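## Task

Find the yellow sponge whose shelf-edge lot label (the label directly beneath it) reads 727 and place it on the desk; if no sponge in this room has 727, move the one labelled 374 instead. All other yellow sponges must remain on the shelves where they started. The robot must not tip over or finish leaning, and the sponge must sit on the desk by itself at the end, not be held there by the robot.

## Robot and tools

Robot: a simulated Hello Robot Stretch 4 with a single arm. It has an omni-wheel base, a lift that slides up a mast, an arm that telescopes forward, a wrist with yaw, pitch and roll, and a two-finger gripper. It is about 1.6 m tall, and no part of the base rim is more than 0.23 m from the base origin. Loose objects may occasionally get a small nudge from outside.

Frames: the base frame sits on the floor under the base centre, x forward, y left, z up. hand_pose (a point between the open fingertips) is reported in this frame; with all wrist joints at 0 its axes line up with the base frame, and the printed value can be slightly off. The odometry frame is the base frame as it was at the start of the scene.

Tools:
- execute_actions: actions is a list holding one action or none (none just returns state and images). cameras picks which images come back: any of head_camera, head_left_camera, head_right_camera, wrist_camera, or all; omitted or null means all, [] means none; an unknown name rejects the call.
- An action may contain base, joints, or both, plus optional pace and contact_limits. Alternatively it contains only end_of_arm: "enable_torque", which re-powers wrist or gripper motors that shut off; they then hold their current position.
- base needs exactly one key, each a relative offset from where the base last reported itself: translate_m (metres, -2 to 2, positive forward, no turning), strafe_m (metres, -2 to 2, positive to the left, no turning), rotate_rad (radians, -3.2 to 3.2, positive counter-clockwise seen from above).
- joints maps joint names to absolute targets: lift_m 0 to 1.2; arm_m 0 to 0.55 (extension forward); wrist_yaw_rad -1.134 to 4.276 (0 forward, positive left, 3.14 stowed back, above 3.4 the arm may block it); wrist_pitch_rad -1.117 to 4.259 (0 level, 1.57 pointing down); wrist_roll_rad -1.117 to 4.259 (0 fingers level, positive clockwise viewed from behind); gripper_m -0.038 to 0.141 (fingertip gap in metres; negative presses the fingers together). Done tolerances: ±0.004 for lift, arm and gripper, ±0.02 yaw and roll, ±0.05 pitch. Joint targets outside range are clipped and the result notes it; any other bad value or unknown key rejects the whole call and nothing moves.
- pace: "slow", "default", "fast" or "max" (base up to 0.1/0.3/0.4/0.6 m/s and 1/2/3/4 rad/s). With the lift above 0.2 the base is slowed further, down to 0.3 m/s and 1 rad/s at lift 1.2. Wrist speed is the same at every pace.
- contact_limits: only arm_m, 0 (gentlest) to 0.75 (firmest), default 0.5; the arm stops when pushing beyond it.
- All motions in an action begin together and may finish at different moments; one action runs at most 15 s. A joint or the base left out of an action may still be driving toward an earlier target without this showing in the status.
- wait: seconds from 0 to 10; commands nothing and returns the same state and images.
- zoom_image: camera plus region [x0, y0, x1, y1] in pixels of that camera's latest full image, origin at top-left, at most 504 by 504. Useful for reading lot labels.
- finished_scene: pass the current scene number; it ends the scene irreversibly after the last command is held and reports success and the next task. Replying with no tool call ends everything.

A good start: unfold the wrist by sending lift_m 0.4 with wrist_yaw_rad 0 in one action. Then locate labels, approach, grasp, carry, set down on the desk, open and withdraw.

Results: base_status and joint_status per motion: "done" (for the base, wheels turned the commanded amount even if they slipped), "off_target" (rested short and may keep pushing), "contact_stop_at_<key>" (hit something; that part holds, or goes slack for lift, arm or wheels), "limit_stop_at_<name>" (built-in limit; e.g. own_body for self-collision, tilt when leaning over 6 degrees, which makes lift, arm and wheels slack and unresponsive until upright), "time_out", "torque_fault" (a wrist or gripper motor went limp; fix with enable_torque). If one call reports a stop, the later execute_actions, wait and finished_scene calls in that same reply are skipped. on_its_own lists what was not commanded; "held at" is the target held, not the position. lidar_m gives 12 distances in metres, sector 1 straight ahead, then counter-clockwise in 30-degree steps (4 left, 7 behind, 10 right); "-" is nothing seen or closer than 0.25 m; it sees from about 0.15 m up and misses glass, thin legs and much behind. wrist_depth_mm is a 7x7 grid from top-left, 100 to 2000 mm. base_odometry counts wheel turns; heading -3.142 to 3.142, positive left. If turned_by_wheels and turned_by_imu differ by over ~0.1 rad, the base slipped or collided. base_tilt in degrees (forward, right positive) with a fixed bias up to ~1.5. motor_effort is percent of maximum, positive toward larger joint values, peak in brackets; wheel values positive mean turning right. A loaded level gripper shifts wrist_pitch_rad effort away from 0.

Gripper: command a gap smaller than the object; squeezing harder draws it toward the wrist. A firm grip at a commanded gap of 0 or more shows as a change in gripper effort; the gripper reading and "done" do not prove a grasp. If fingertips stick on a surface, raise the lift.

Cameras: head_camera (420x560, top of mast, looking ahead and down; turn the base to look around); head_left_camera and head_right_camera (420x672 fisheyes, steeper, showing base and arm); wrist_camera (616x392, behind the fingers, fingertips near its bottom). Calibration is given per camera and is approximate.

Avoid: driving or turning with over 1 kg held and arm_m above 0.2, especially at fast paces; steady high pushes or pulls with a raised gripper; pressing the gripper into things (torque faults); rolling the gripper while it tilts up (self-collision); dropping, slamming or knocking items, and disturbing the other shelf items.

Each tool is called after ">>>" as name(argument=value, ...), one argument or row to a line, values as JSON.

## Session

>>> execute_actions(
  actions=[],
)

Scene clock: 0.00 s.
base_odometry: x=+0.000 y=+0.000 heading=+0.000 (m, m, rad; odometry frame)
turned_by_wheels: +0.000 (rad since the last result)
turned_by_imu: +0.000 (rad since the last result)
base_tilt: forward=+0.3 right=-0.4 (deg)
lidar_m: 2.27 1.96 0.89 0.65 0.65 0.72 1.04 2.06 1.11 0.85 0.81 0.90
base_status: not commanded
joint_positions: lift_m=+0.137 arm_m=-0.001 wrist_yaw_rad=+3.045 wrist_pitch_rad=+0.004 wrist_roll_rad=-0.007 gripper_m=+0.057
joint_status: not commanded
motor_effort: lift_m=+19 arm_m=-1 wrist_yaw_rad=-1 wrist_pitch_rad=-6 wrist_roll_rad=+2 gripper_m=-5 wheel_0=+0 wheel_1=+0 wheel_2=+0 (%)
hand_pose: x=-0.1087 y=+0.1149 z=+0.3138 quat_wxyz=(+0.048, -0.002, -0.003, +0.999) (m; base frame)
wrist_depth_mm: 139 192 - 1229 891 691 591 / 109 142 - 1229 878 691 591 / 108 141 - 1229 878 691 591 / 117 142 - 1205 891 683 585 / 141 - - 1229 878 691 580 / 1336 1366 213 1160 213 683 580 / 866 820 809 158 809 654 574
pictures: head_camera, head_left_camera, head_right_camera, wrist_camera
Images, in order (width x height): head_camera 420x560, head_left_camera 420x672, head_right_camera 420x672, wrist_camera 616x392.

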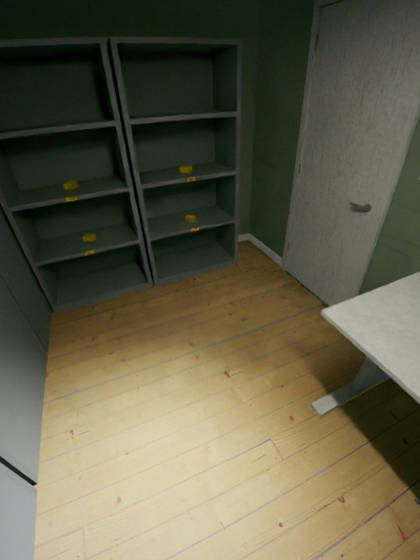

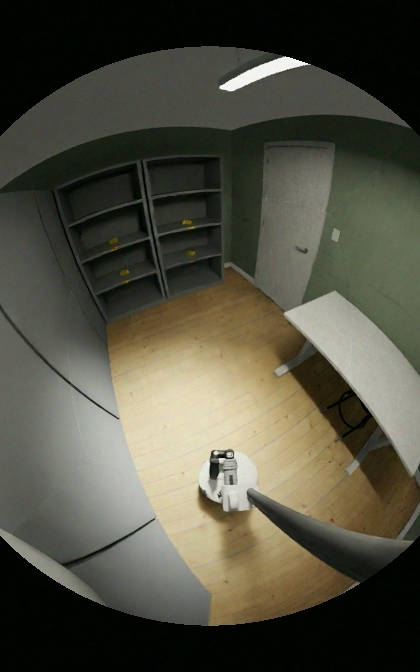

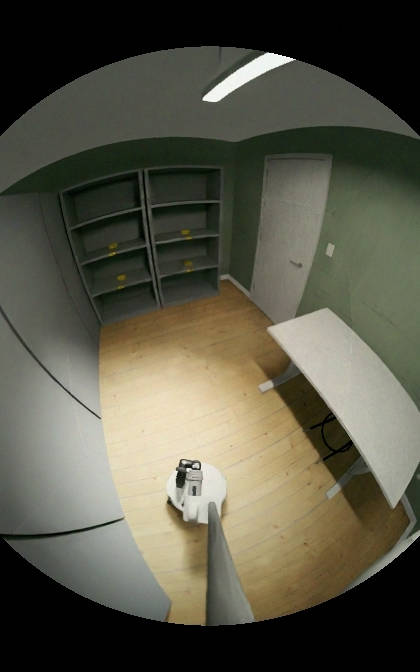

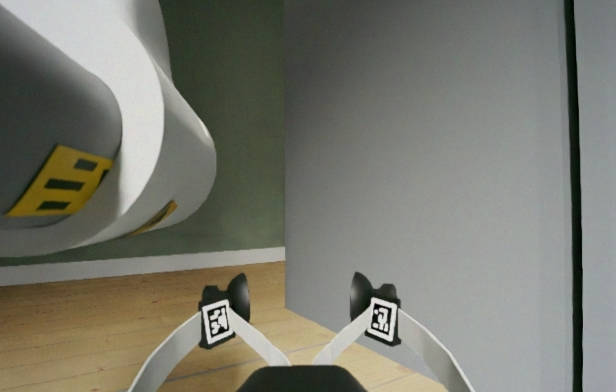

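>>> zoom_image(
  camera="head_camera",
  region=[40, 150, 230, 270],
)

Region (40, 150, 230, 270) of head_camera's 420x560 image, scaled by 2.653, with more detail than that image has; it fills the top 318 rows of this view, and the rest is white.

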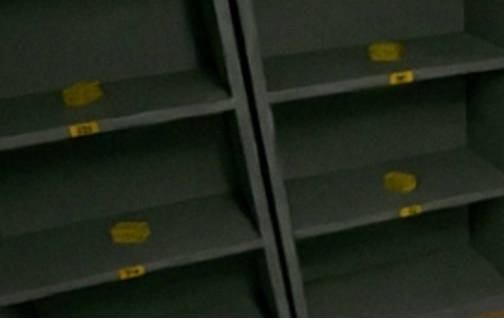

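>>> execute_actions(
  actions=[
    {"base":{"rotate_rad":0.42},"pace":"fast"},
  ],
  cameras=[],
)

>>> execute_actions(
  actions=[
    {"base":{"translate_m":1.15},"joints":{"lift_m":0.45,"wrist_yaw_rad":0,"gripper_m":0.13},"pace":"max"},
  ],
)

Scene clock: 4.20 s.
base_odometry: x=+0.000 y=+0.000 heading=+0.420 (m, m, rad; odometry frame)
turned_by_wheels: +0.420 (rad since the last result)
turned_by_imu: +0.423 (rad since the last result)
base_tilt: forward=+0.4 right=-0.3 (deg)
lidar_m: 2.23 0.95 0.69 0.65 0.68 0.92 2.06 2.11 0.89 0.83 0.87 2.24
base_status: done
joint_positions: lift_m=+0.137 arm_m=-0.001 wrist_yaw_rad=+3.045 wrist_pitch_rad=+0.004 wrist_roll_rad=-0.007 gripper_m=+0.057
joint_status: not commanded
motor_effort: lift_m=+19(19) arm_m=-1(1) wrist_yaw_rad=-1(0) wrist_pitch_rad=-7(7) wrist_roll_rad=+0(0) gripper_m=-4(1) wheel_0=+0(7) wheel_1=+1(12) wheel_2=+1(8) (%)
hand_pose: x=-0.1087 y=+0.1149 z=+0.3138 quat_wxyz=(+0.048, -0.002, -0.003, +0.999) (m; base frame)
wrist_depth_mm: 139 191 - - - 960 715 / 109 142 - - - 960 707 / 108 141 - - - 960 707 / 117 141 - - - 960 715 / 141 - - - - 960 707 / 1336 1336 213 1336 213 960 715 / 866 809 831 158 809 820 707
pictures: none
No camera images: the call's "cameras" was empty. Leave "cameras" out to get every camera's image.

Scene clock: 7.67 s.
base_odometry: x=+1.050 y=+0.469 heading=+0.420 (m, m, rad; odometry frame)
turned_by_wheels: +0.000 (rad since the last result)
turned_by_imu: -0.004 (rad since the last result)
base_tilt: forward=+0.2 right=-0.4 (deg)
lidar_m: 1.07 1.00 0.73 0.68 0.70 0.97 3.26 1.19 0.91 1.55 1.58 1.13
base_status: done
joint_positions: lift_m=+0.450 arm_m=-0.001 wrist_yaw_rad=+0.000 wrist_pitch_rad=+0.004 wrist_roll_rad=-0.007 gripper_m=+0.130
joint_status: all done
motor_effort: lift_m=+20(22) arm_m=-1(1) wrist_yaw_rad=-2(8) wrist_pitch_rad=-7(6) wrist_roll_rad=+1(0) gripper_m=-1(5) wheel_0=-1(8) wheel_1=-1(7) wheel_2=+2(14) (%)
hand_pose: x=+0.4585 y=-0.0873 z=+0.6270 quat_wxyz=(+1.000, -0.003, +0.002, +0.000) (m; base frame)
wrist_depth_mm: 1118 1308 1336 1366 1366 1397 1397 / 946 931 946 946 891 976 1078 / 1078 1308 1308 1308 1255 1336 1397 / 1060 1308 1336 1336 1336 1366 1366 / 991 1160 1078 1138 904 1098 1025 / 1078 1281 1308 1336 854 1366 1366 / 1098 1308 1308 153 1229 1308 1336
pictures: head_camera, head_left_camera, head_right_camera, wrist_camera
camera_calibration (this result's frames):
wrist_camera: T_world_to_cam=[[-0.0331745, -0.99944, 0.00439395, -0.0777267], [0.0362391, -0.00559635, -0.999327, 0.677443], [0.998792, -0.0329929, 0.0364045, -0.259832], [0, 0, 0, 1]] pos_world=[0.23239, -0.0824646, 0.686788]
Images, in order (width x height): head_camera 420x560, head_left_camera 420x672, head_right_camera 420x672, wrist_camera 616x392.

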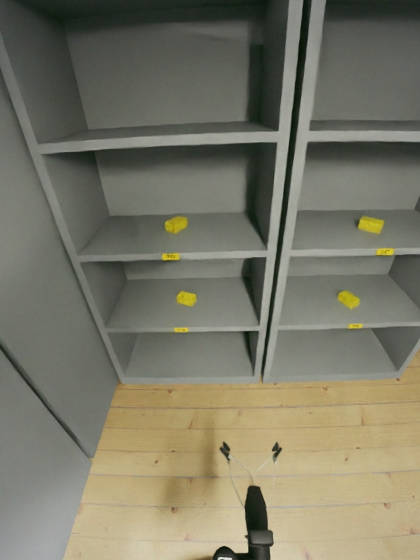

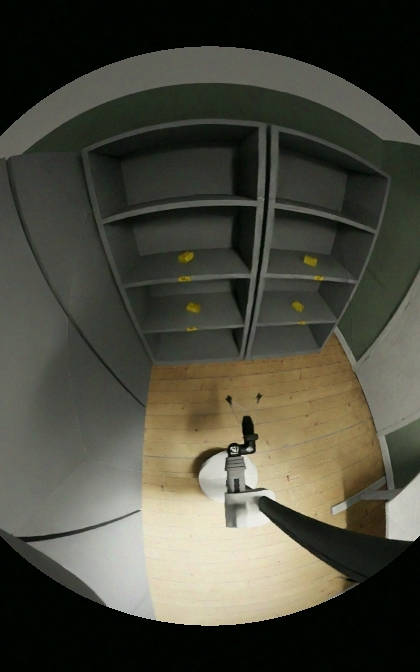

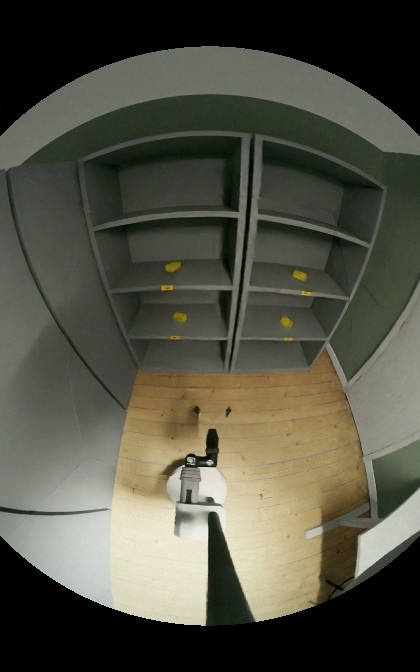

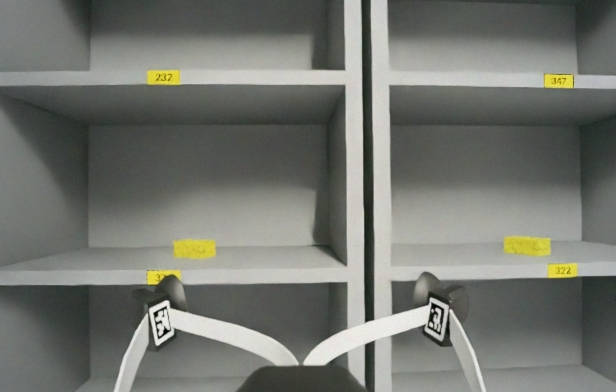

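>>> zoom_image(
  camera="head_camera",
  region=[150, 280, 220, 340],
)

>>> execute_actions(
  actions=[
    {"base":{"rotate_rad":-2.95},"pace":"fast"},
  ],
)

Region (150, 280, 220, 340) of head_camera's 420x560 image, scaled by 7.200, with more detail than that image has; it fills the top 432 rows of this view, and the rest is white.

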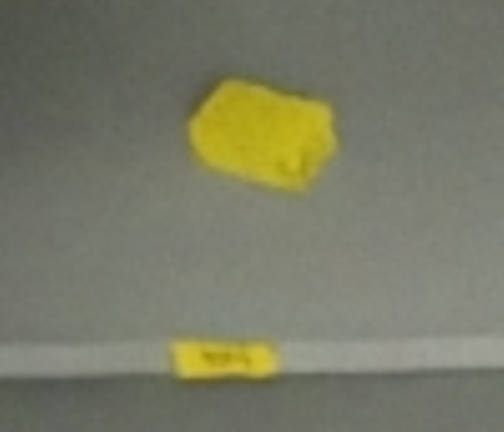

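Scene clock: 10.97 s.
base_odometry: x=+1.050 y=+0.469 heading=-2.530 (m, m, rad; odometry frame)
turned_by_wheels: -2.950 (rad since the last result)
turned_by_imu: -2.976 (rad since the last result)
base_tilt: forward=+0.1 right=-0.2 (deg)
lidar_m: 1.94 1.00 0.93 1.54 1.32 1.10 1.08 0.85 0.69 0.67 0.76 1.21
base_status: done
joint_positions: lift_m=+0.450 arm_m=-0.001 wrist_yaw_rad=+0.000 wrist_pitch_rad=+0.004 wrist_roll_rad=-0.007 gripper_m=+0.130
joint_status: not commanded
motor_effort: lift_m=+19(20) arm_m=-1(1) wrist_yaw_rad=-1(2) wrist_pitch_rad=-5(7) wrist_roll_rad=+0(0) gripper_m=-2(1) wheel_0=+0(7) wheel_1=-1(7) wheel_2=+0(10) (%)
hand_pose: x=+0.4585 y=-0.0874 z=+0.6270 quat_wxyz=(+1.000, -0.003, +0.002, +0.000) (m; base frame)
wrist_depth_mm: 1983 - - - - - 1229 / 1983 - - - - - 1205 / 1983 - - - - - 1229 / 1756 - - - - - 1229 / 1863 - - - - - 1255 / 1863 1756 - - 1983 1808 1229 / 1576 1464 1618 153 1576 1499 1281
pictures: head_camera, head_left_camera, head_right_camera, wrist_camera
camera_calibration (this result's frames):
wrist_camera: T_world_to_cam=[[-0.0333908, -0.999433, 0.00439553, -0.0776905], [0.036191, -0.00560421, -0.999329, 0.6775], [0.998787, -0.0332094, 0.0363576, -0.259822], [0, 0, 0, 1]] pos_world=[0.232393, -0.0824781, 0.686834]
Images, in order (width x height): head_camera 420x560, head_left_camera 420x672, head_right_camera 420x672, wrist_camera 616x392.

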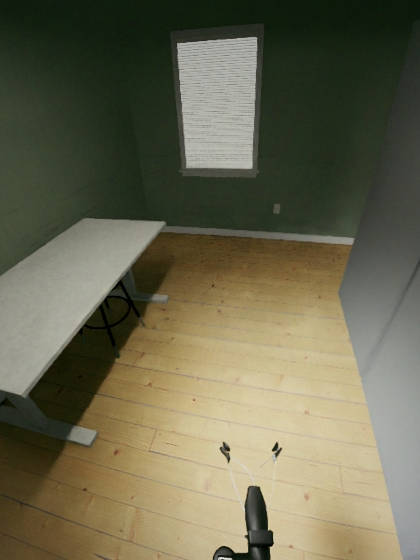

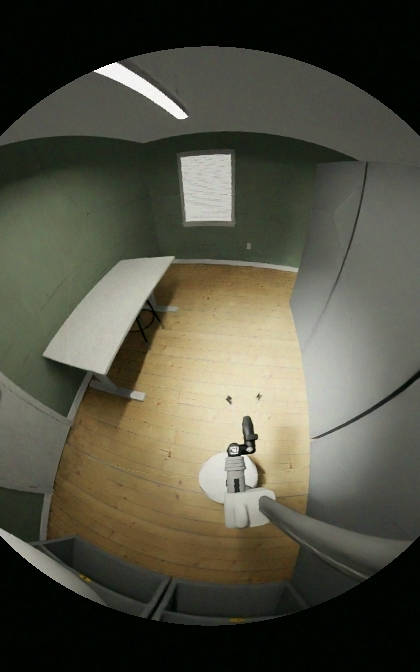

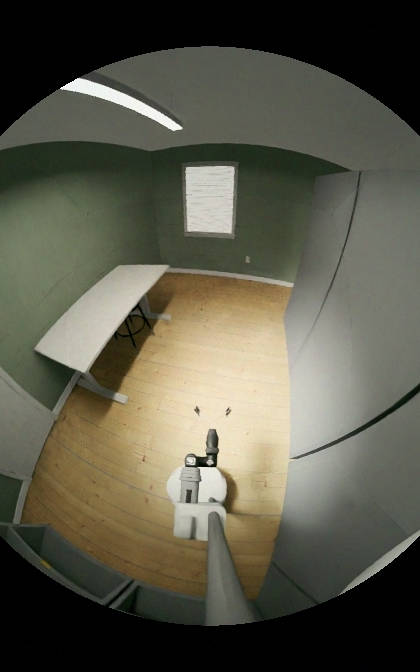

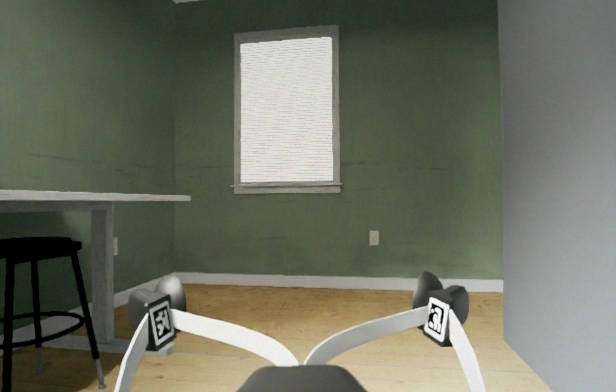

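>>> execute_actions(
  actions=[
    {"base":{"rotate_rad":-0.2},"joints":{"lift_m":0.3},"pace":"fast"},
  ],
  cameras=[],
)

>>> execute_actions(
  actions=[
    {"base":{"translate_m":2.0},"pace":"max"},
  ],
  cameras=[],
)

>>> execute_actions(
  actions=[
    {"base":{"translate_m":0.55},"pace":"max"},
  ],
  cameras=[],
)

>>> execute_actions(
  actions=[
    {"base":{"rotate_rad":-1.57},"pace":"fast"},
  ],
)

Scene clock: 13.77 s.
base_odometry: x=+1.050 y=+0.469 heading=-2.730 (m, m, rad; odometry frame)
turned_by_wheels: -0.200 (rad since the last result)
turned_by_imu: -0.202 (rad since the last result)
base_tilt: forward=+0.1 right=-0.3 (deg)
lidar_m: 3.17 1.19 0.92 1.54 1.58 1.13 1.08 0.99 0.72 0.66 0.72 0.96
base_status: done
joint_positions: lift_m=+0.300 arm_m=-0.001 wrist_yaw_rad=+0.000 wrist_pitch_rad=+0.004 wrist_roll_rad=-0.007 gripper_m=+0.130
joint_status: all done
motor_effort: lift_m=+17(19) arm_m=-1(1) wrist_yaw_rad=+0(1) wrist_pitch_rad=-5(6) wrist_roll_rad=+1(0) gripper_m=+0(1) wheel_0=+0(8) wheel_1=-1(9) wheel_2=+1(8) (%)
hand_pose: x=+0.4585 y=-0.0874 z=+0.4772 quat_wxyz=(+1.000, -0.003, +0.002, +0.000) (m; base frame)
wrist_depth_mm: - - - - - 1160 831 / - - - - - 1182 842 / - - - - - 1205 820 / - - - - - 1182 809 / - - - - - 1182 831 / 1921 1576 1921 1921 1576 1042 831 / 1205 1160 1255 153 1255 1060 842
pictures: none
No camera images: the call's "cameras" was empty. Leave "cameras" out to get every camera's image.

Scene clock: 18.83 s.
base_odometry: x=-0.783 y=-0.331 heading=-2.730 (m, m, rad; odometry frame)
turned_by_wheels: +0.000 (rad since the last result)
turned_by_imu: -0.006 (rad since the last result)
base_tilt: forward=+0.4 right=-0.4 (deg)
lidar_m: 1.20 1.20 1.69 0.85 0.88 1.20 2.84 0.94 0.66 0.62 0.66 1.28
base_status: done
joint_positions: lift_m=+0.300 arm_m=-0.001 wrist_yaw_rad=+0.000 wrist_pitch_rad=+0.004 wrist_roll_rad=-0.007 gripper_m=+0.130
joint_status: not commanded
motor_effort: lift_m=+17(17) arm_m=-1(1) wrist_yaw_rad=+0(0) wrist_pitch_rad=-7(7) wrist_roll_rad=+0(1) gripper_m=-1(0) wheel_0=+1(7) wheel_1=+0(9) wheel_2=+0(14) (%)
hand_pose: x=+0.4585 y=-0.0874 z=+0.4772 quat_wxyz=(+1.000, -0.003, +0.002, +0.000) (m; base frame)
wrist_depth_mm: 991 976 1008 1008 1008 1025 1060 / 976 976 1008 991 1008 1025 1042 / 991 976 991 1008 1008 1025 1042 / 991 991 991 1008 1008 1025 1042 / 976 991 976 1008 1025 1042 1025 / 960 991 991 991 991 1008 1025 / 976 946 991 153 1008 991 1008
pictures: none
No camera images: the call's "cameras" was empty. Leave "cameras" out to get every camera's image.

Scene clock: 21.27 s.
base_odometry: x=-1.287 y=-0.552 heading=-2.730 (m, m, rad; odometry frame)
turned_by_wheels: +0.000 (rad since the last result)
turned_by_imu: -0.002 (rad since the last result)
base_tilt: forward=+0.2 right=-0.4 (deg)
lidar_m: 0.66 0.67 0.88 1.65 1.06 1.23 2.79 0.92 0.71 2.10 0.99 0.70
base_status: done
joint_positions: lift_m=+0.300 arm_m=-0.001 wrist_yaw_rad=+0.000 wrist_pitch_rad=+0.004 wrist_roll_rad=-0.007 gripper_m=+0.130
joint_status: not commanded
motor_effort: lift_m=+17(17) arm_m=-1(1) wrist_yaw_rad=-1(1) wrist_pitch_rad=-6(6) wrist_roll_rad=+0(1) gripper_m=-2(2) wheel_0=+0(8) wheel_1=-1(7) wheel_2=+1(13) (%)
hand_pose: x=+0.4585 y=-0.0874 z=+0.4772 quat_wxyz=(+1.000, -0.003, +0.002, +0.000) (m; base frame)
wrist_depth_mm: 436 442 445 449 455 462 466 / 433 439 445 449 455 459 466 / 436 445 445 449 452 459 462 / 436 439 442 449 452 455 459 / 433 436 439 445 449 452 462 / 433 433 436 445 449 455 455 / 433 433 439 153 445 452 459
pictures: none
No camera images: the call's "cameras" was empty. Leave "cameras" out to get every camera's image.

Scene clock: 23.00 s.
base_odometry: x=-1.287 y=-0.552 heading=+1.983 (m, m, rad; odometry frame)
turned_by_wheels: -1.570 (rad since the last result)
turned_by_imu: -1.584 (rad since the last result)
base_tilt: forward=+0.4 right=-0.4 (deg)
lidar_m: 2.09 0.99 0.71 0.65 0.67 0.89 1.65 1.07 1.21 2.64 0.93 0.72
base_status: done
joint_positions: lift_m=+0.300 arm_m=-0.001 wrist_yaw_rad=+0.000 wrist_pitch_rad=+0.004 wrist_roll_rad=-0.007 gripper_m=+0.130
joint_status: not commanded
motor_effort: lift_m=+18(18) arm_m=-1(1) wrist_yaw_rad=-1(1) wrist_pitch_rad=-7(7) wrist_roll_rad=+0(0) gripper_m=-1(1) wheel_0=+1(7) wheel_1=+0(11) wheel_2=+0(8) (%)
hand_pose: x=+0.4585 y=-0.0874 z=+0.4771 quat_wxyz=(+1.000, -0.003, +0.002, +0.000) (m; base frame)
wrist_depth_mm: 1182 1708 1983 1921 1921 496 418 / 1160 1808 1921 1921 1921 504 415 / 1160 1808 1921 1921 1983 512 415 / 1160 1756 1983 1863 1921 508 415 / 1160 1808 1863 1863 1983 504 415 / 1138 1397 1863 1983 854 445 413 / 1118 1160 1255 153 1078 445 410
pictures: head_camera, head_left_camera, head_right_camera, wrist_camera
camera_calibration (this result's frames):
wrist_camera: T_world_to_cam=[[-0.033524, -0.999428, 0.00439547, -0.0770088], [0.0361902, -0.00560897, -0.999329, 0.527728], [0.998782, -0.0333424, 0.0363576, -0.25438], [0, 0, 0, 1]] pos_world=[0.23239, -0.0824864, 0.536961]
Images, in order (width x height): head_camera 420x560, head_left_camera 420x672, head_right_camera 420x672, wrist_camera 616x392.

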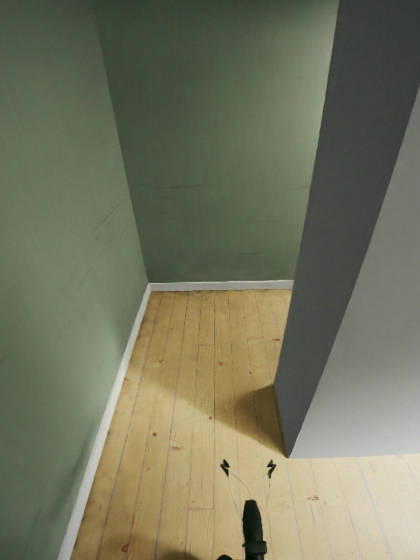

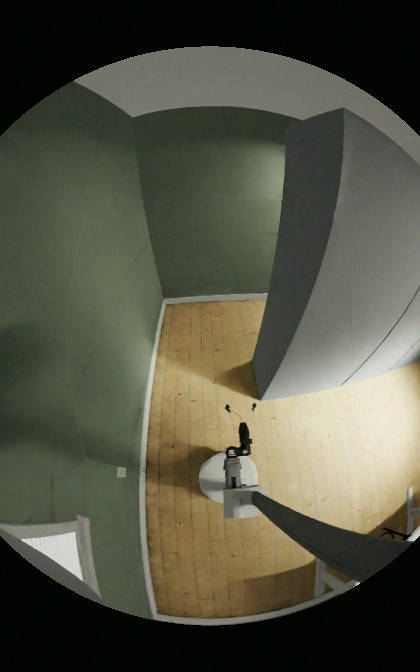

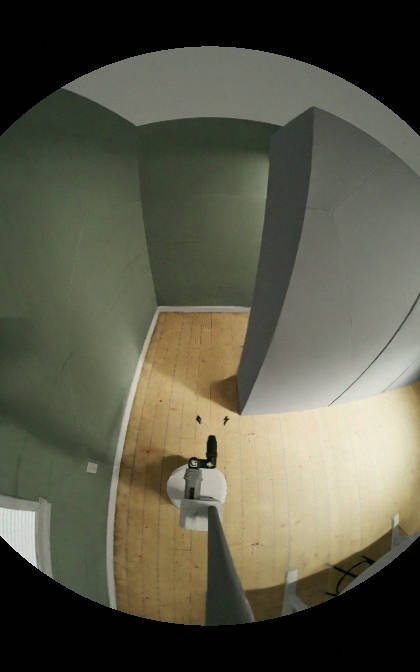

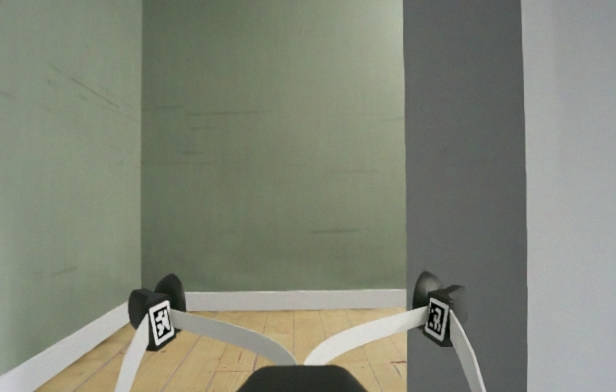

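>>> execute_actions(
  actions=[
    {"base":{"rotate_rad":0.11},"pace":"max"},
  ],
  cameras=[],
)

>>> execute_actions(
  actions=[
    {"base":{"translate_m":1.52},"pace":"max"},
  ],
  cameras=[],
)

>>> execute_actions(
  actions=[
    {"base":{"rotate_rad":-2.05},"pace":"fast"},
  ],
)

Scene clock: 24.63 s.
base_odometry: x=-1.287 y=-0.552 heading=+2.093 (m, m, rad; odometry frame)
turned_by_wheels: +0.110 (rad since the last result)
turned_by_imu: +0.111 (rad since the last result)
base_tilt: forward=+0.1 right=-0.4 (deg)
lidar_m: 1.97 0.89 0.68 0.66 0.69 1.01 1.65 1.08 1.39 1.84 0.83 0.73
base_status: done
joint_positions: lift_m=+0.300 arm_m=-0.001 wrist_yaw_rad=+0.000 wrist_pitch_rad=+0.004 wrist_roll_rad=-0.007 gripper_m=+0.130
joint_status: not commanded
motor_effort: lift_m=+18(18) arm_m=-1(1) wrist_yaw_rad=-1(0) wrist_pitch_rad=-7(6) wrist_roll_rad=+1(1) gripper_m=+0(1) wheel_0=-1(5) wheel_1=+0(10) wheel_2=+1(7) (%)
hand_pose: x=+0.4585 y=-0.0874 z=+0.4771 quat_wxyz=(+1.000, -0.003, +0.002, +0.000) (m; base frame)
wrist_depth_mm: 976 1397 1983 1921 1921 707 466 / 946 1397 1983 1921 1863 707 466 / 960 1397 1921 1863 1921 715 466 / 960 1366 1921 1921 1921 723 466 / 946 1366 1863 1921 1863 723 469 / 960 1138 1863 1921 1576 609 469 / 960 1118 1229 153 1255 603 469
pictures: none
No camera images: the call's "cameras" was empty. Leave "cameras" out to get every camera's image.

Scene clock: 28.87 s.
base_odometry: x=-2.046 y=+0.766 heading=+2.094 (m, m, rad; odometry frame)
turned_by_wheels: +0.000 (rad since the last result)
turned_by_imu: -0.004 (rad since the last result)
base_tilt: forward=+0.1 right=-0.3 (deg)
lidar_m: 0.58 0.63 0.54 0.53 0.57 0.86 3.19 0.65 0.66 1.77 0.79 0.60
base_status: done
joint_positions: lift_m=+0.300 arm_m=-0.001 wrist_yaw_rad=+0.000 wrist_pitch_rad=+0.004 wrist_roll_rad=-0.007 gripper_m=+0.130
joint_status: not commanded
motor_effort: lift_m=+19(19) arm_m=-1(1) wrist_yaw_rad=-1(1) wrist_pitch_rad=-7(7) wrist_roll_rad=+2(1) gripper_m=-1(1) wheel_0=+0(8) wheel_1=+0(9) wheel_2=+2(14) (%)
hand_pose: x=+0.4585 y=-0.0874 z=+0.4770 quat_wxyz=(+1.000, -0.003, +0.002, +0.000) (m; base frame)
wrist_depth_mm: 382 375 368 364 355 349 343 / 379 373 368 359 357 349 343 / 377 373 364 362 355 349 343 / 377 373 366 357 353 347 343 / 377 370 364 359 351 349 340 / 375 368 362 357 353 343 342 / 375 368 362 153 351 343 340
pictures: none
No camera images: the call's "cameras" was empty. Leave "cameras" out to get every camera's image.

Scene clock: 30.80 s.
base_odometry: x=-2.046 y=+0.766 heading=+0.043 (m, m, rad; odometry frame)
turned_by_wheels: -2.050 (rad since the last result)
turned_by_imu: -2.068 (rad since the last result)
base_tilt: forward=+0.3 right=-0.3 (deg)
lidar_m: 0.68 1.52 0.75 0.60 0.58 0.64 0.54 0.53 0.58 0.92 2.52 0.64
base_status: done
joint_positions: lift_m=+0.300 arm_m=-0.001 wrist_yaw_rad=+0.000 wrist_pitch_rad=+0.004 wrist_roll_rad=-0.007 gripper_m=+0.130
joint_status: not commanded
motor_effort: lift_m=+19(19) arm_m=-1(1) wrist_yaw_rad=+0(1) wrist_pitch_rad=-6(6) wrist_roll_rad=-2(1) gripper_m=-1(1) wheel_0=-1(7) wheel_1=-1(10) wheel_2=-2(9) (%)
hand_pose: x=+0.4585 y=-0.0874 z=+0.4770 quat_wxyz=(+1.000, -0.003, +0.002, +0.000) (m; base frame)
wrist_depth_mm: - - 1863 904 410 418 469 / - - 1756 1255 413 413 469 / - - - 1281 413 413 466 / - - - 1255 436 410 459 / - - - 1281 459 410 462 / 1921 1618 1205 1281 392 404 459 / 1229 1160 1160 153 931 407 459
pictures: head_camera, head_left_camera, head_right_camera, wrist_camera
camera_calibration (this result's frames):
wrist_camera: T_world_to_cam=[[-0.0335115, -0.999429, 0.00439623, -0.0770105], [0.036175, -0.00560876, -0.99933, 0.527637], [0.998783, -0.03333, 0.0363422, -0.25438], [0, 0, 0, 1]] pos_world=[0.232402, -0.0824856, 0.536866]
Images, in order (width x height): head_camera 420x560, head_left_camera 420x672, head_right_camera 420x672, wrist_camera 616x392.

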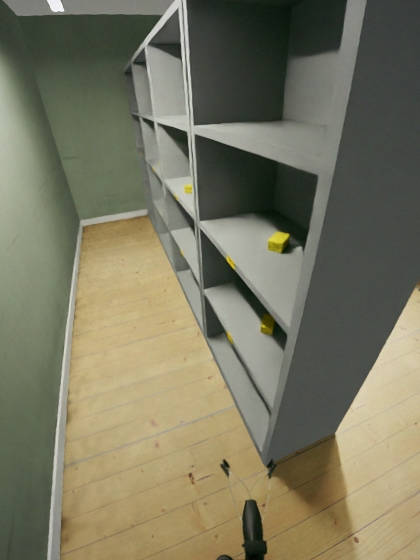

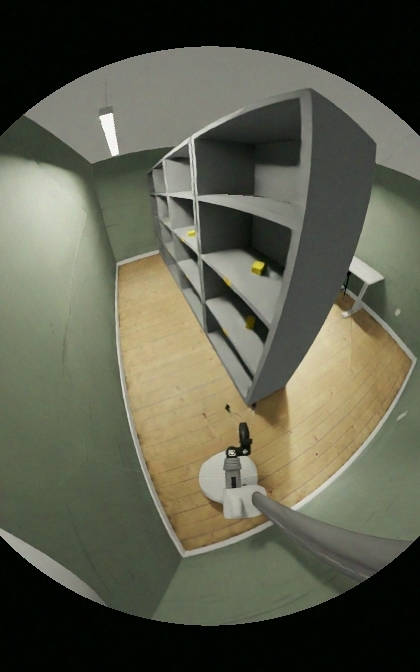

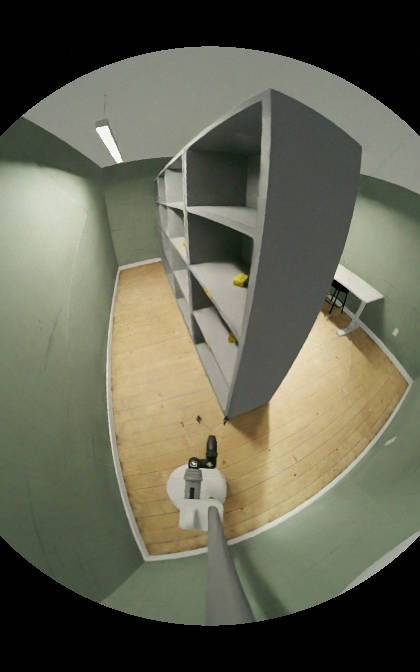

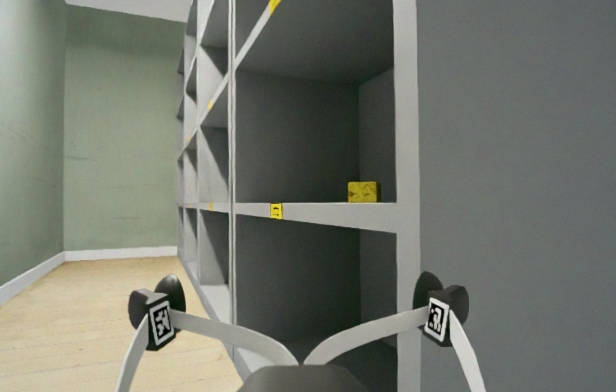

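>>> execute_actions(
  actions=[
    {"base":{"rotate_rad":-1.12},"pace":"fast"},
  ],
  cameras=[],
)

>>> execute_actions(
  actions=[
    {"base":{"translate_m":-0.24},"joints":{"lift_m":0.47,"gripper_m":0.0},"pace":"max"},
  ],
  cameras=[],
)

>>> execute_actions(
  actions=[
    {"base":{"strafe_m":1.0},"pace":"max"},
  ],
)

Scene clock: 33.50 s.
base_odometry: x=-2.046 y=+0.766 heading=-1.077 (m, m, rad; odometry frame)
turned_by_wheels: -1.120 (rad since the last result)
turned_by_imu: -1.130 (rad since the last result)
base_tilt: forward=+0.2 right=-0.5 (deg)
lidar_m: 2.49 0.65 0.65 1.84 0.79 0.61 0.58 0.63 0.55 0.54 0.56 0.83
base_status: done
joint_positions: lift_m=+0.300 arm_m=-0.001 wrist_yaw_rad=+0.000 wrist_pitch_rad=+0.004 wrist_roll_rad=-0.007 gripper_m=+0.130
joint_status: not commanded
motor_effort: lift_m=+19(19) arm_m=-1(1) wrist_yaw_rad=-1(1) wrist_pitch_rad=-6(7) wrist_roll_rad=+0(1) gripper_m=-1(1) wheel_0=+0(7) wheel_1=-2(11) wheel_2=-2(8) (%)
hand_pose: x=+0.4586 y=-0.0874 z=+0.4770 quat_wxyz=(+1.000, -0.003, +0.002, +0.000) (m; base frame)
wrist_depth_mm: - - - - - 1078 741 / - - - - - 1118 750 / - - - - - 1138 750 / - - - - - 1118 750 / - - - - - 1138 759 / 1808 1576 1921 1921 1576 976 750 / 1229 1138 1229 153 1205 991 750
pictures: none
No camera images: the call's "cameras" was empty. Leave "cameras" out to get every camera's image.

Scene clock: 35.70 s.
base_odometry: x=-2.160 y=+0.977 heading=-1.077 (m, m, rad; odometry frame)
turned_by_wheels: +0.000 (rad since the last result)
turned_by_imu: +0.001 (rad since the last result)
base_tilt: forward=+0.1 right=-0.3 (deg)
lidar_m: 2.58 0.83 0.99 1.11 0.48 0.36 0.35 0.38 0.51 0.51 0.56 0.81
base_status: done
joint_positions: lift_m=+0.470 arm_m=-0.001 wrist_yaw_rad=+0.000 wrist_pitch_rad=+0.004 wrist_roll_rad=-0.007 gripper_m=+0.000
joint_status: all done
motor_effort: lift_m=+20(25) arm_m=-1(1) wrist_yaw_rad=+0(1) wrist_pitch_rad=-6(7) wrist_roll_rad=+0(2) gripper_m=-6(1) wheel_0=+1(8) wheel_1=+1(6) wheel_2=-1(13) (%)
hand_pose: x=+0.4586 y=-0.0874 z=+0.6470 quat_wxyz=(+1.000, -0.003, +0.002, +0.000) (m; base frame)
wrist_depth_mm: 768 - - - - 1078 715 / 759 - - - - 1078 723 / 759 - - - - 1098 732 / 759 - - - - 1098 732 / 750 - - - - 1118 732 / 750 - - 205 - 1098 723 / 768 1537 1464 188 1430 1008 723
pictures: none
No camera images: the call's "cameras" was empty. Leave "cameras" out to get every camera's image.

Scene clock: 38.97 s.
base_odometry: x=-1.279 y=+1.451 heading=-1.077 (m, m, rad; odometry frame)
turned_by_wheels: +0.000 (rad since the last result)
turned_by_imu: +0.000 (rad since the last result)
base_tilt: forward=+0.3 right=-0.3 (deg)
lidar_m: 0.72 0.77 1.12 0.88 0.37 0.28 0.26 0.29 0.45 1.50 1.60 0.73
base_status: done
joint_positions: lift_m=+0.470 arm_m=-0.001 wrist_yaw_rad=+0.000 wrist_pitch_rad=+0.004 wrist_roll_rad=-0.007 gripper_m=+0.000
joint_status: not commanded
motor_effort: lift_m=+19(20) arm_m=-1(1) wrist_yaw_rad=+0(0) wrist_pitch_rad=-5(6) wrist_roll_rad=+0(1) gripper_m=-6(5) wheel_0=+2(13) wheel_1=-1(11) wheel_2=+1(1) (%)
hand_pose: x=+0.4586 y=-0.0874 z=+0.6470 quat_wxyz=(+1.000, -0.003, +0.002, +0.000) (m; base frame)
wrist_depth_mm: 530 535 539 535 544 539 539 / 603 759 798 809 809 788 609 / 603 854 960 946 931 904 615 / 597 854 960 946 946 917 615 / 603 866 960 960 931 878 615 / 549 615 615 205 603 597 549 / 580 504 496 188 477 732 549
pictures: head_camera, head_left_camera, head_right_camera, wrist_camera
camera_calibration (this result's frames):
wrist_camera: T_world_to_cam=[[-0.033535, -0.999428, 0.00439532, -0.077753], [0.0361972, -0.00560946, -0.999329, 0.697475], [0.998782, -0.0333534, 0.0363646, -0.260575], [0, 0, 0, 1]] pos_world=[0.232403, -0.0824871, 0.706824]
Images, in order (width x height): head_camera 420x560, head_left_camera 420x672, head_right_camera 420x672, wrist_camera 616x392.

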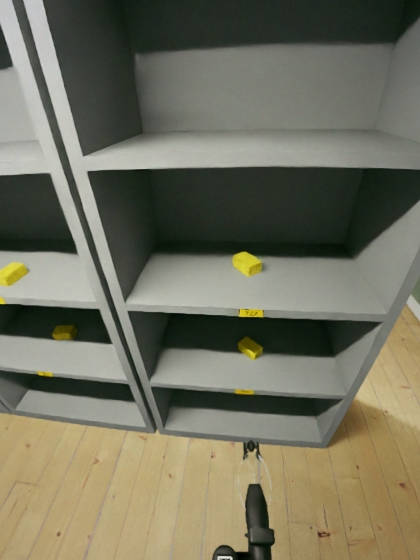

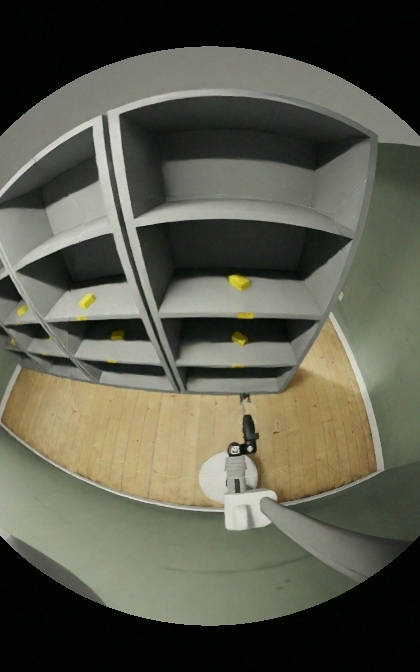

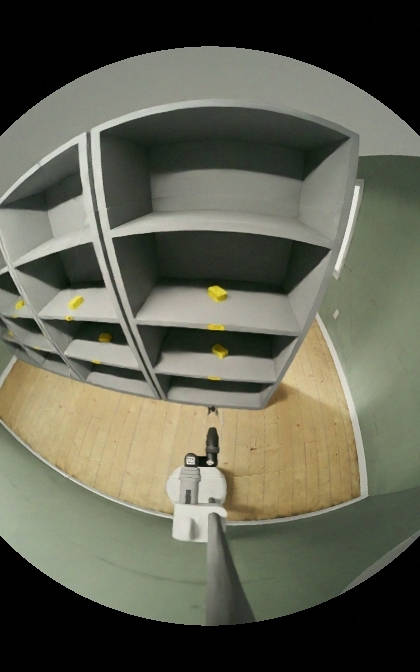

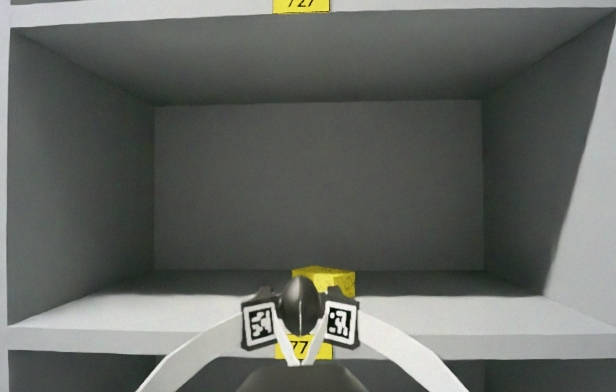

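>>> execute_actions(
  actions=[
    {"base":{"translate_m":0.12},"joints":{"lift_m":0.9,"gripper_m":0.14,"wrist_pitch_rad":0.25,"arm_m":0.1},"pace":"max"},
  ],
  cameras=["head_camera","wrist_camera"],
)

Scene clock: 42.30 s.
base_odometry: x=-1.222 y=+1.345 heading=-1.077 (m, m, rad; odometry frame)
turned_by_wheels: +0.000 (rad since the last result)
turned_by_imu: -0.001 (rad since the last result)
base_tilt: forward=+0.2 right=-0.4 (deg)
lidar_m: 0.60 0.64 0.91 1.26 0.55 0.41 0.39 0.43 0.62 1.52 1.61 0.62
base_status: done
joint_positions: lift_m=+0.900 arm_m=+0.099 wrist_yaw_rad=+0.000 wrist_pitch_rad=+0.252 wrist_roll_rad=-0.007 gripper_m=+0.140
joint_status: all done
motor_effort: lift_m=+20(24) arm_m=+5(5) wrist_yaw_rad=-1(0) wrist_pitch_rad=-5(4) wrist_roll_rad=-1(0) gripper_m=+1(4) wheel_0=-1(7) wheel_1=+0(8) wheel_2=+1(12) (%)
hand_pose: x=+0.5494 y=-0.0874 z=+1.0061 quat_wxyz=(+0.992, -0.003, +0.126, +0.000) (m; base frame)
wrist_depth_mm: 585 683 668 668 661 654 640 / 580 699 699 691 676 668 640 / 580 723 715 715 699 699 640 / 535 554 559 469 554 559 559 / 340 340 343 342 342 342 338 / 298 212 286 283 277 276 274 / 591 741 831 152 809 798 634
pictures: head_camera, wrist_camera
camera_calibration (this result's frames):
wrist_camera: T_world_to_cam=[[-0.0312869, -0.999433, 0.0124805, -0.0856155], [-0.210138, -0.00563025, -0.977656, 1.16662], [0.977171, -0.0332105, -0.209842, -0.10473], [0, 0, 0, 1]] pos_world=[0.344812, -0.0824767, 1.11965]
Images, in order (width x height): head_camera 420x560, wrist_camera 616x392.

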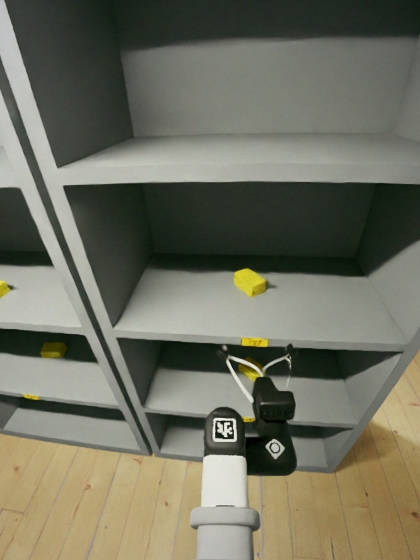

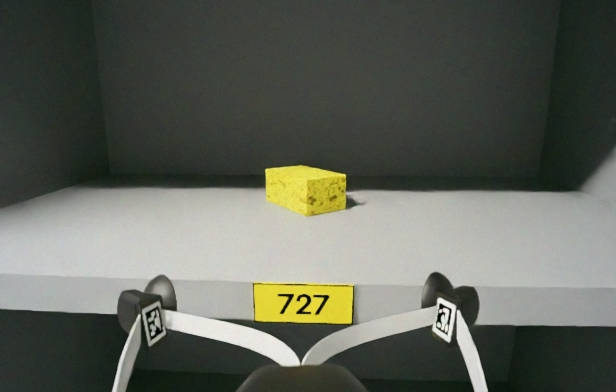

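>>> execute_actions(
  actions=[
    {"joints":{"lift_m":0.935},"pace":"fast"},
  ],
  cameras=[],
)

>>> execute_actions(
  actions=[
    {"joints":{"arm_m":0.27},"pace":"fast"},
  ],
  cameras=["head_camera","wrist_camera"],
)

Scene clock: 44.07 s.
base_odometry: x=-1.222 y=+1.345 heading=-1.077 (m, m, rad; odometry frame)
turned_by_wheels: +0.000 (rad since the last result)
turned_by_imu: +0.000 (rad since the last result)
base_tilt: forward=+0.1 right=-0.2 (deg)
lidar_m: 0.59 0.64 0.94 1.28 0.53 0.42 0.39 0.43 0.62 1.52 1.62 0.63
base_status: not commanded
joint_positions: lift_m=+0.935 arm_m=+0.099 wrist_yaw_rad=+0.000 wrist_pitch_rad=+0.252 wrist_roll_rad=-0.007 gripper_m=+0.140
joint_status: all done
motor_effort: lift_m=+21(22) arm_m=+5(5) wrist_yaw_rad=-1(1) wrist_pitch_rad=-6(6) wrist_roll_rad=-1(2) gripper_m=+0(1) wheel_0=-1(1) wheel_1=+0(0) wheel_2=+1(1) (%)
hand_pose: x=+0.5494 y=-0.0874 z=+1.0411 quat_wxyz=(+0.992, -0.003, +0.126, +0.000) (m; base frame)
wrist_depth_mm: 585 683 676 661 654 647 634 / 574 707 699 683 676 676 640 / 580 732 732 715 715 699 640 / 564 707 707 569 707 715 603 / 433 436 436 436 433 433 427 / 309 212 312 312 310 294 309 / 564 691 842 153 809 289 286
pictures: none
No camera images: the call's "cameras" was empty. Leave "cameras" out to get every camera's image.

Scene clock: 45.40 s.
base_odometry: x=-1.222 y=+1.345 heading=-1.077 (m, m, rad; odometry frame)
turned_by_wheels: +0.000 (rad since the last result)
turned_by_imu: +0.000 (rad since the last result)
base_tilt: forward=+0.2 right=-0.4 (deg)
lidar_m: 0.59 0.65 0.94 1.27 0.54 0.41 0.39 0.43 0.64 1.52 1.60 0.61
base_status: not commanded
joint_positions: lift_m=+0.935 arm_m=+0.269 wrist_yaw_rad=+0.000 wrist_pitch_rad=+0.252 wrist_roll_rad=-0.007 gripper_m=+0.140
joint_status: all done
motor_effort: lift_m=+21(21) arm_m=+6(6) wrist_yaw_rad=-1(1) wrist_pitch_rad=-6(6) wrist_roll_rad=+0(1) gripper_m=-1(1) wheel_0=-1(1) wheel_1=+0(0) wheel_2=+1(1) (%)
hand_pose: x=+0.7193 y=-0.0874 z=+1.0411 quat_wxyz=(+0.992, -0.003, +0.126, +0.000) (m; base frame)
wrist_depth_mm: 521 525 508 508 496 492 484 / 535 539 530 525 512 508 504 / 549 554 549 539 535 530 525 / 554 574 564 559 554 549 539 / 430 430 430 317 433 427 430 / 307 212 310 294 310 291 307 / 241 230 241 153 242 229 239
pictures: head_camera, wrist_camera
camera_calibration (this result's frames):
wrist_camera: T_world_to_cam=[[-0.0312877, -0.999433, 0.0124797, -0.0807328], [-0.210112, -0.00563023, -0.977661, 1.2365], [0.977177, -0.0332109, -0.209816, -0.263514], [0, 0, 0, 1]] pos_world=[0.514776, -0.0824767, 1.15459]
Images, in order (width x height): head_camera 420x560, wrist_camera 616x392.

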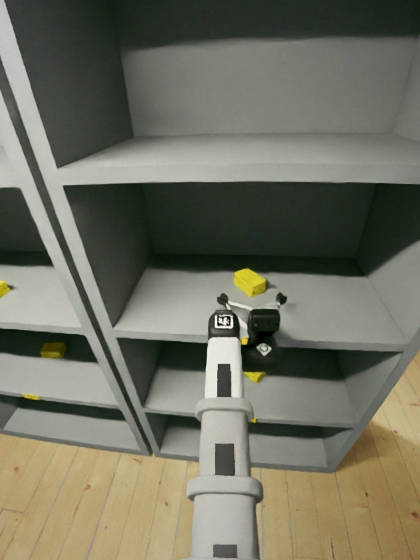

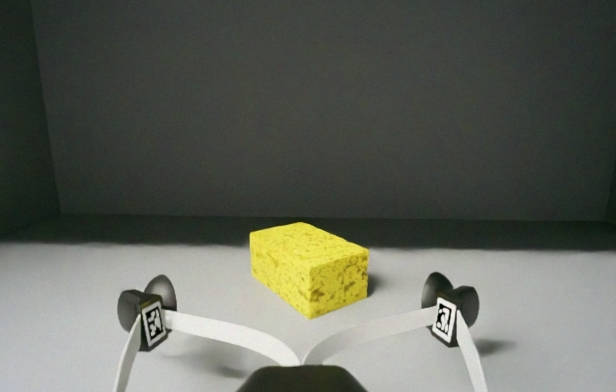

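>>> execute_actions(
  actions=[
    {"base":{"strafe_m":-0.008},"joints":{"arm_m":0.36,"lift_m":0.922}},
  ],
  cameras=["head_camera","wrist_camera"],
)

>>> execute_actions(
  actions=[
    {"joints":{"gripper_m":0.02}},
  ],
  cameras=["head_camera","wrist_camera"],
)

Scene clock: 47.87 s.
base_odometry: x=-1.229 y=+1.342 heading=-1.077 (m, m, rad; odometry frame)
turned_by_wheels: +0.000 (rad since the last result)
turned_by_imu: +0.000 (rad since the last result)
base_tilt: forward=+0.3 right=-0.3 (deg)
lidar_m: 0.58 0.64 0.93 1.26 0.56 0.41 0.39 0.44 0.61 1.51 1.62 0.62
base_status: done
joint_positions: lift_m=+0.922 arm_m=+0.359 wrist_yaw_rad=+0.000 wrist_pitch_rad=+0.252 wrist_roll_rad=-0.007 gripper_m=+0.140
joint_status: all done
motor_effort: lift_m=+16(19) arm_m=+5(5) wrist_yaw_rad=-1(1) wrist_pitch_rad=-7(7) wrist_roll_rad=+1(0) gripper_m=-1(2) wheel_0=+1(5) wheel_1=+0(8) wheel_2=+0(1) (%)
hand_pose: x=+0.8093 y=-0.0874 z=+1.0285 quat_wxyz=(+0.992, -0.003, +0.126, +0.000) (m; base frame)
wrist_depth_mm: 436 433 427 421 418 410 407 / 449 449 442 436 433 421 421 / 469 462 455 452 445 439 436 / 488 480 477 462 462 455 452 / 397 399 397 368 399 394 394 / 285 211 250 212 220 268 282 / 221 211 223 153 222 212 220
pictures: head_camera, wrist_camera
camera_calibration (this result's frames):
wrist_camera: T_world_to_cam=[[-0.0314163, -0.999428, 0.0124802, -0.0776931], [-0.21013, -0.00560305, -0.977658, 1.24308], [0.977169, -0.0333368, -0.209833, -0.354045], [0, 0, 0, 1]] pos_world=[0.604729, -0.0824864, 1.14199]
Images, in order (width x height): head_camera 420x560, wrist_camera 616x392.

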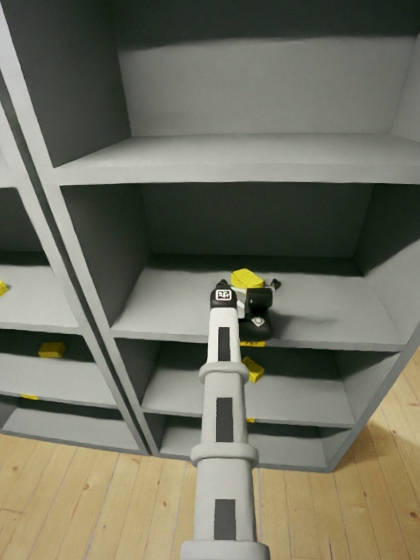

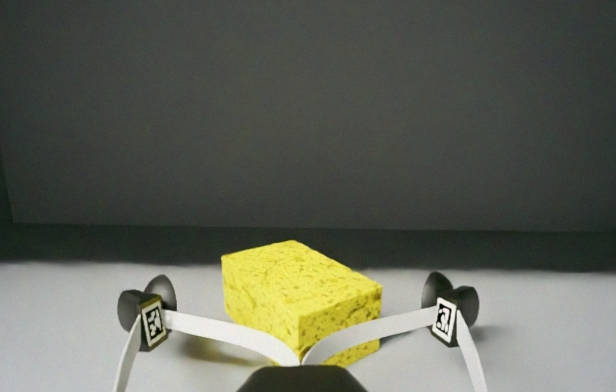

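Scene clock: 50.03 s.
base_odometry: x=-1.229 y=+1.342 heading=-1.077 (m, m, rad; odometry frame)
turned_by_wheels: +0.000 (rad since the last result)
turned_by_imu: +0.000 (rad since the last result)
base_tilt: forward=+0.2 right=-0.3 (deg)
lidar_m: 0.60 0.63 0.93 1.25 0.54 0.39 0.38 0.42 0.61 1.50 1.62 0.63
base_status: not commanded
joint_positions: lift_m=+0.922 arm_m=+0.359 wrist_yaw_rad=+0.000 wrist_pitch_rad=+0.252 wrist_roll_rad=-0.007 gripper_m=+0.020
joint_status: all done
motor_effort: lift_m=+16(16) arm_m=+5(6) wrist_yaw_rad=+0(0) wrist_pitch_rad=-6(7) wrist_roll_rad=+1(1) gripper_m=-20(16) wheel_0=+1(1) wheel_1=+0(0) wheel_2=+0(0) (%)
hand_pose: x=+0.8093 y=-0.0874 z=+1.0285 quat_wxyz=(+0.992, -0.003, +0.126, +0.000) (m; base frame)
wrist_depth_mm: 436 430 427 421 415 410 407 / 449 445 439 436 430 427 421 / 469 462 455 452 442 442 436 / 484 477 473 469 462 455 449 / 394 397 397 296 397 394 392 / 283 285 204 207 203 285 283 / 221 204 204 205 212 203 220
pictures: head_camera, wrist_camera
camera_calibration (this result's frames):
wrist_camera: T_world_to_cam=[[-0.0314161, -0.999428, 0.0124802, -0.0776932], [-0.21013, -0.00560314, -0.977658, 1.24308], [0.977169, -0.0333367, -0.209833, -0.354045], [0, 0, 0, 1]] pos_world=[0.604729, -0.0824864, 1.14199]
Images, in order (width x height): head_camera 420x560, wrist_camera 616x392.

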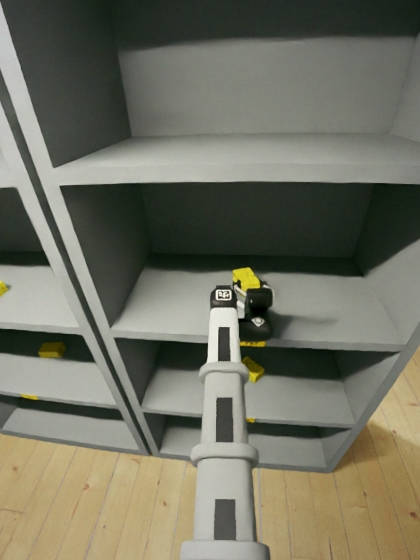

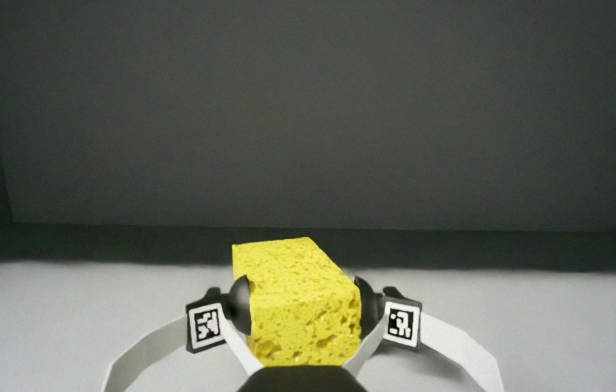

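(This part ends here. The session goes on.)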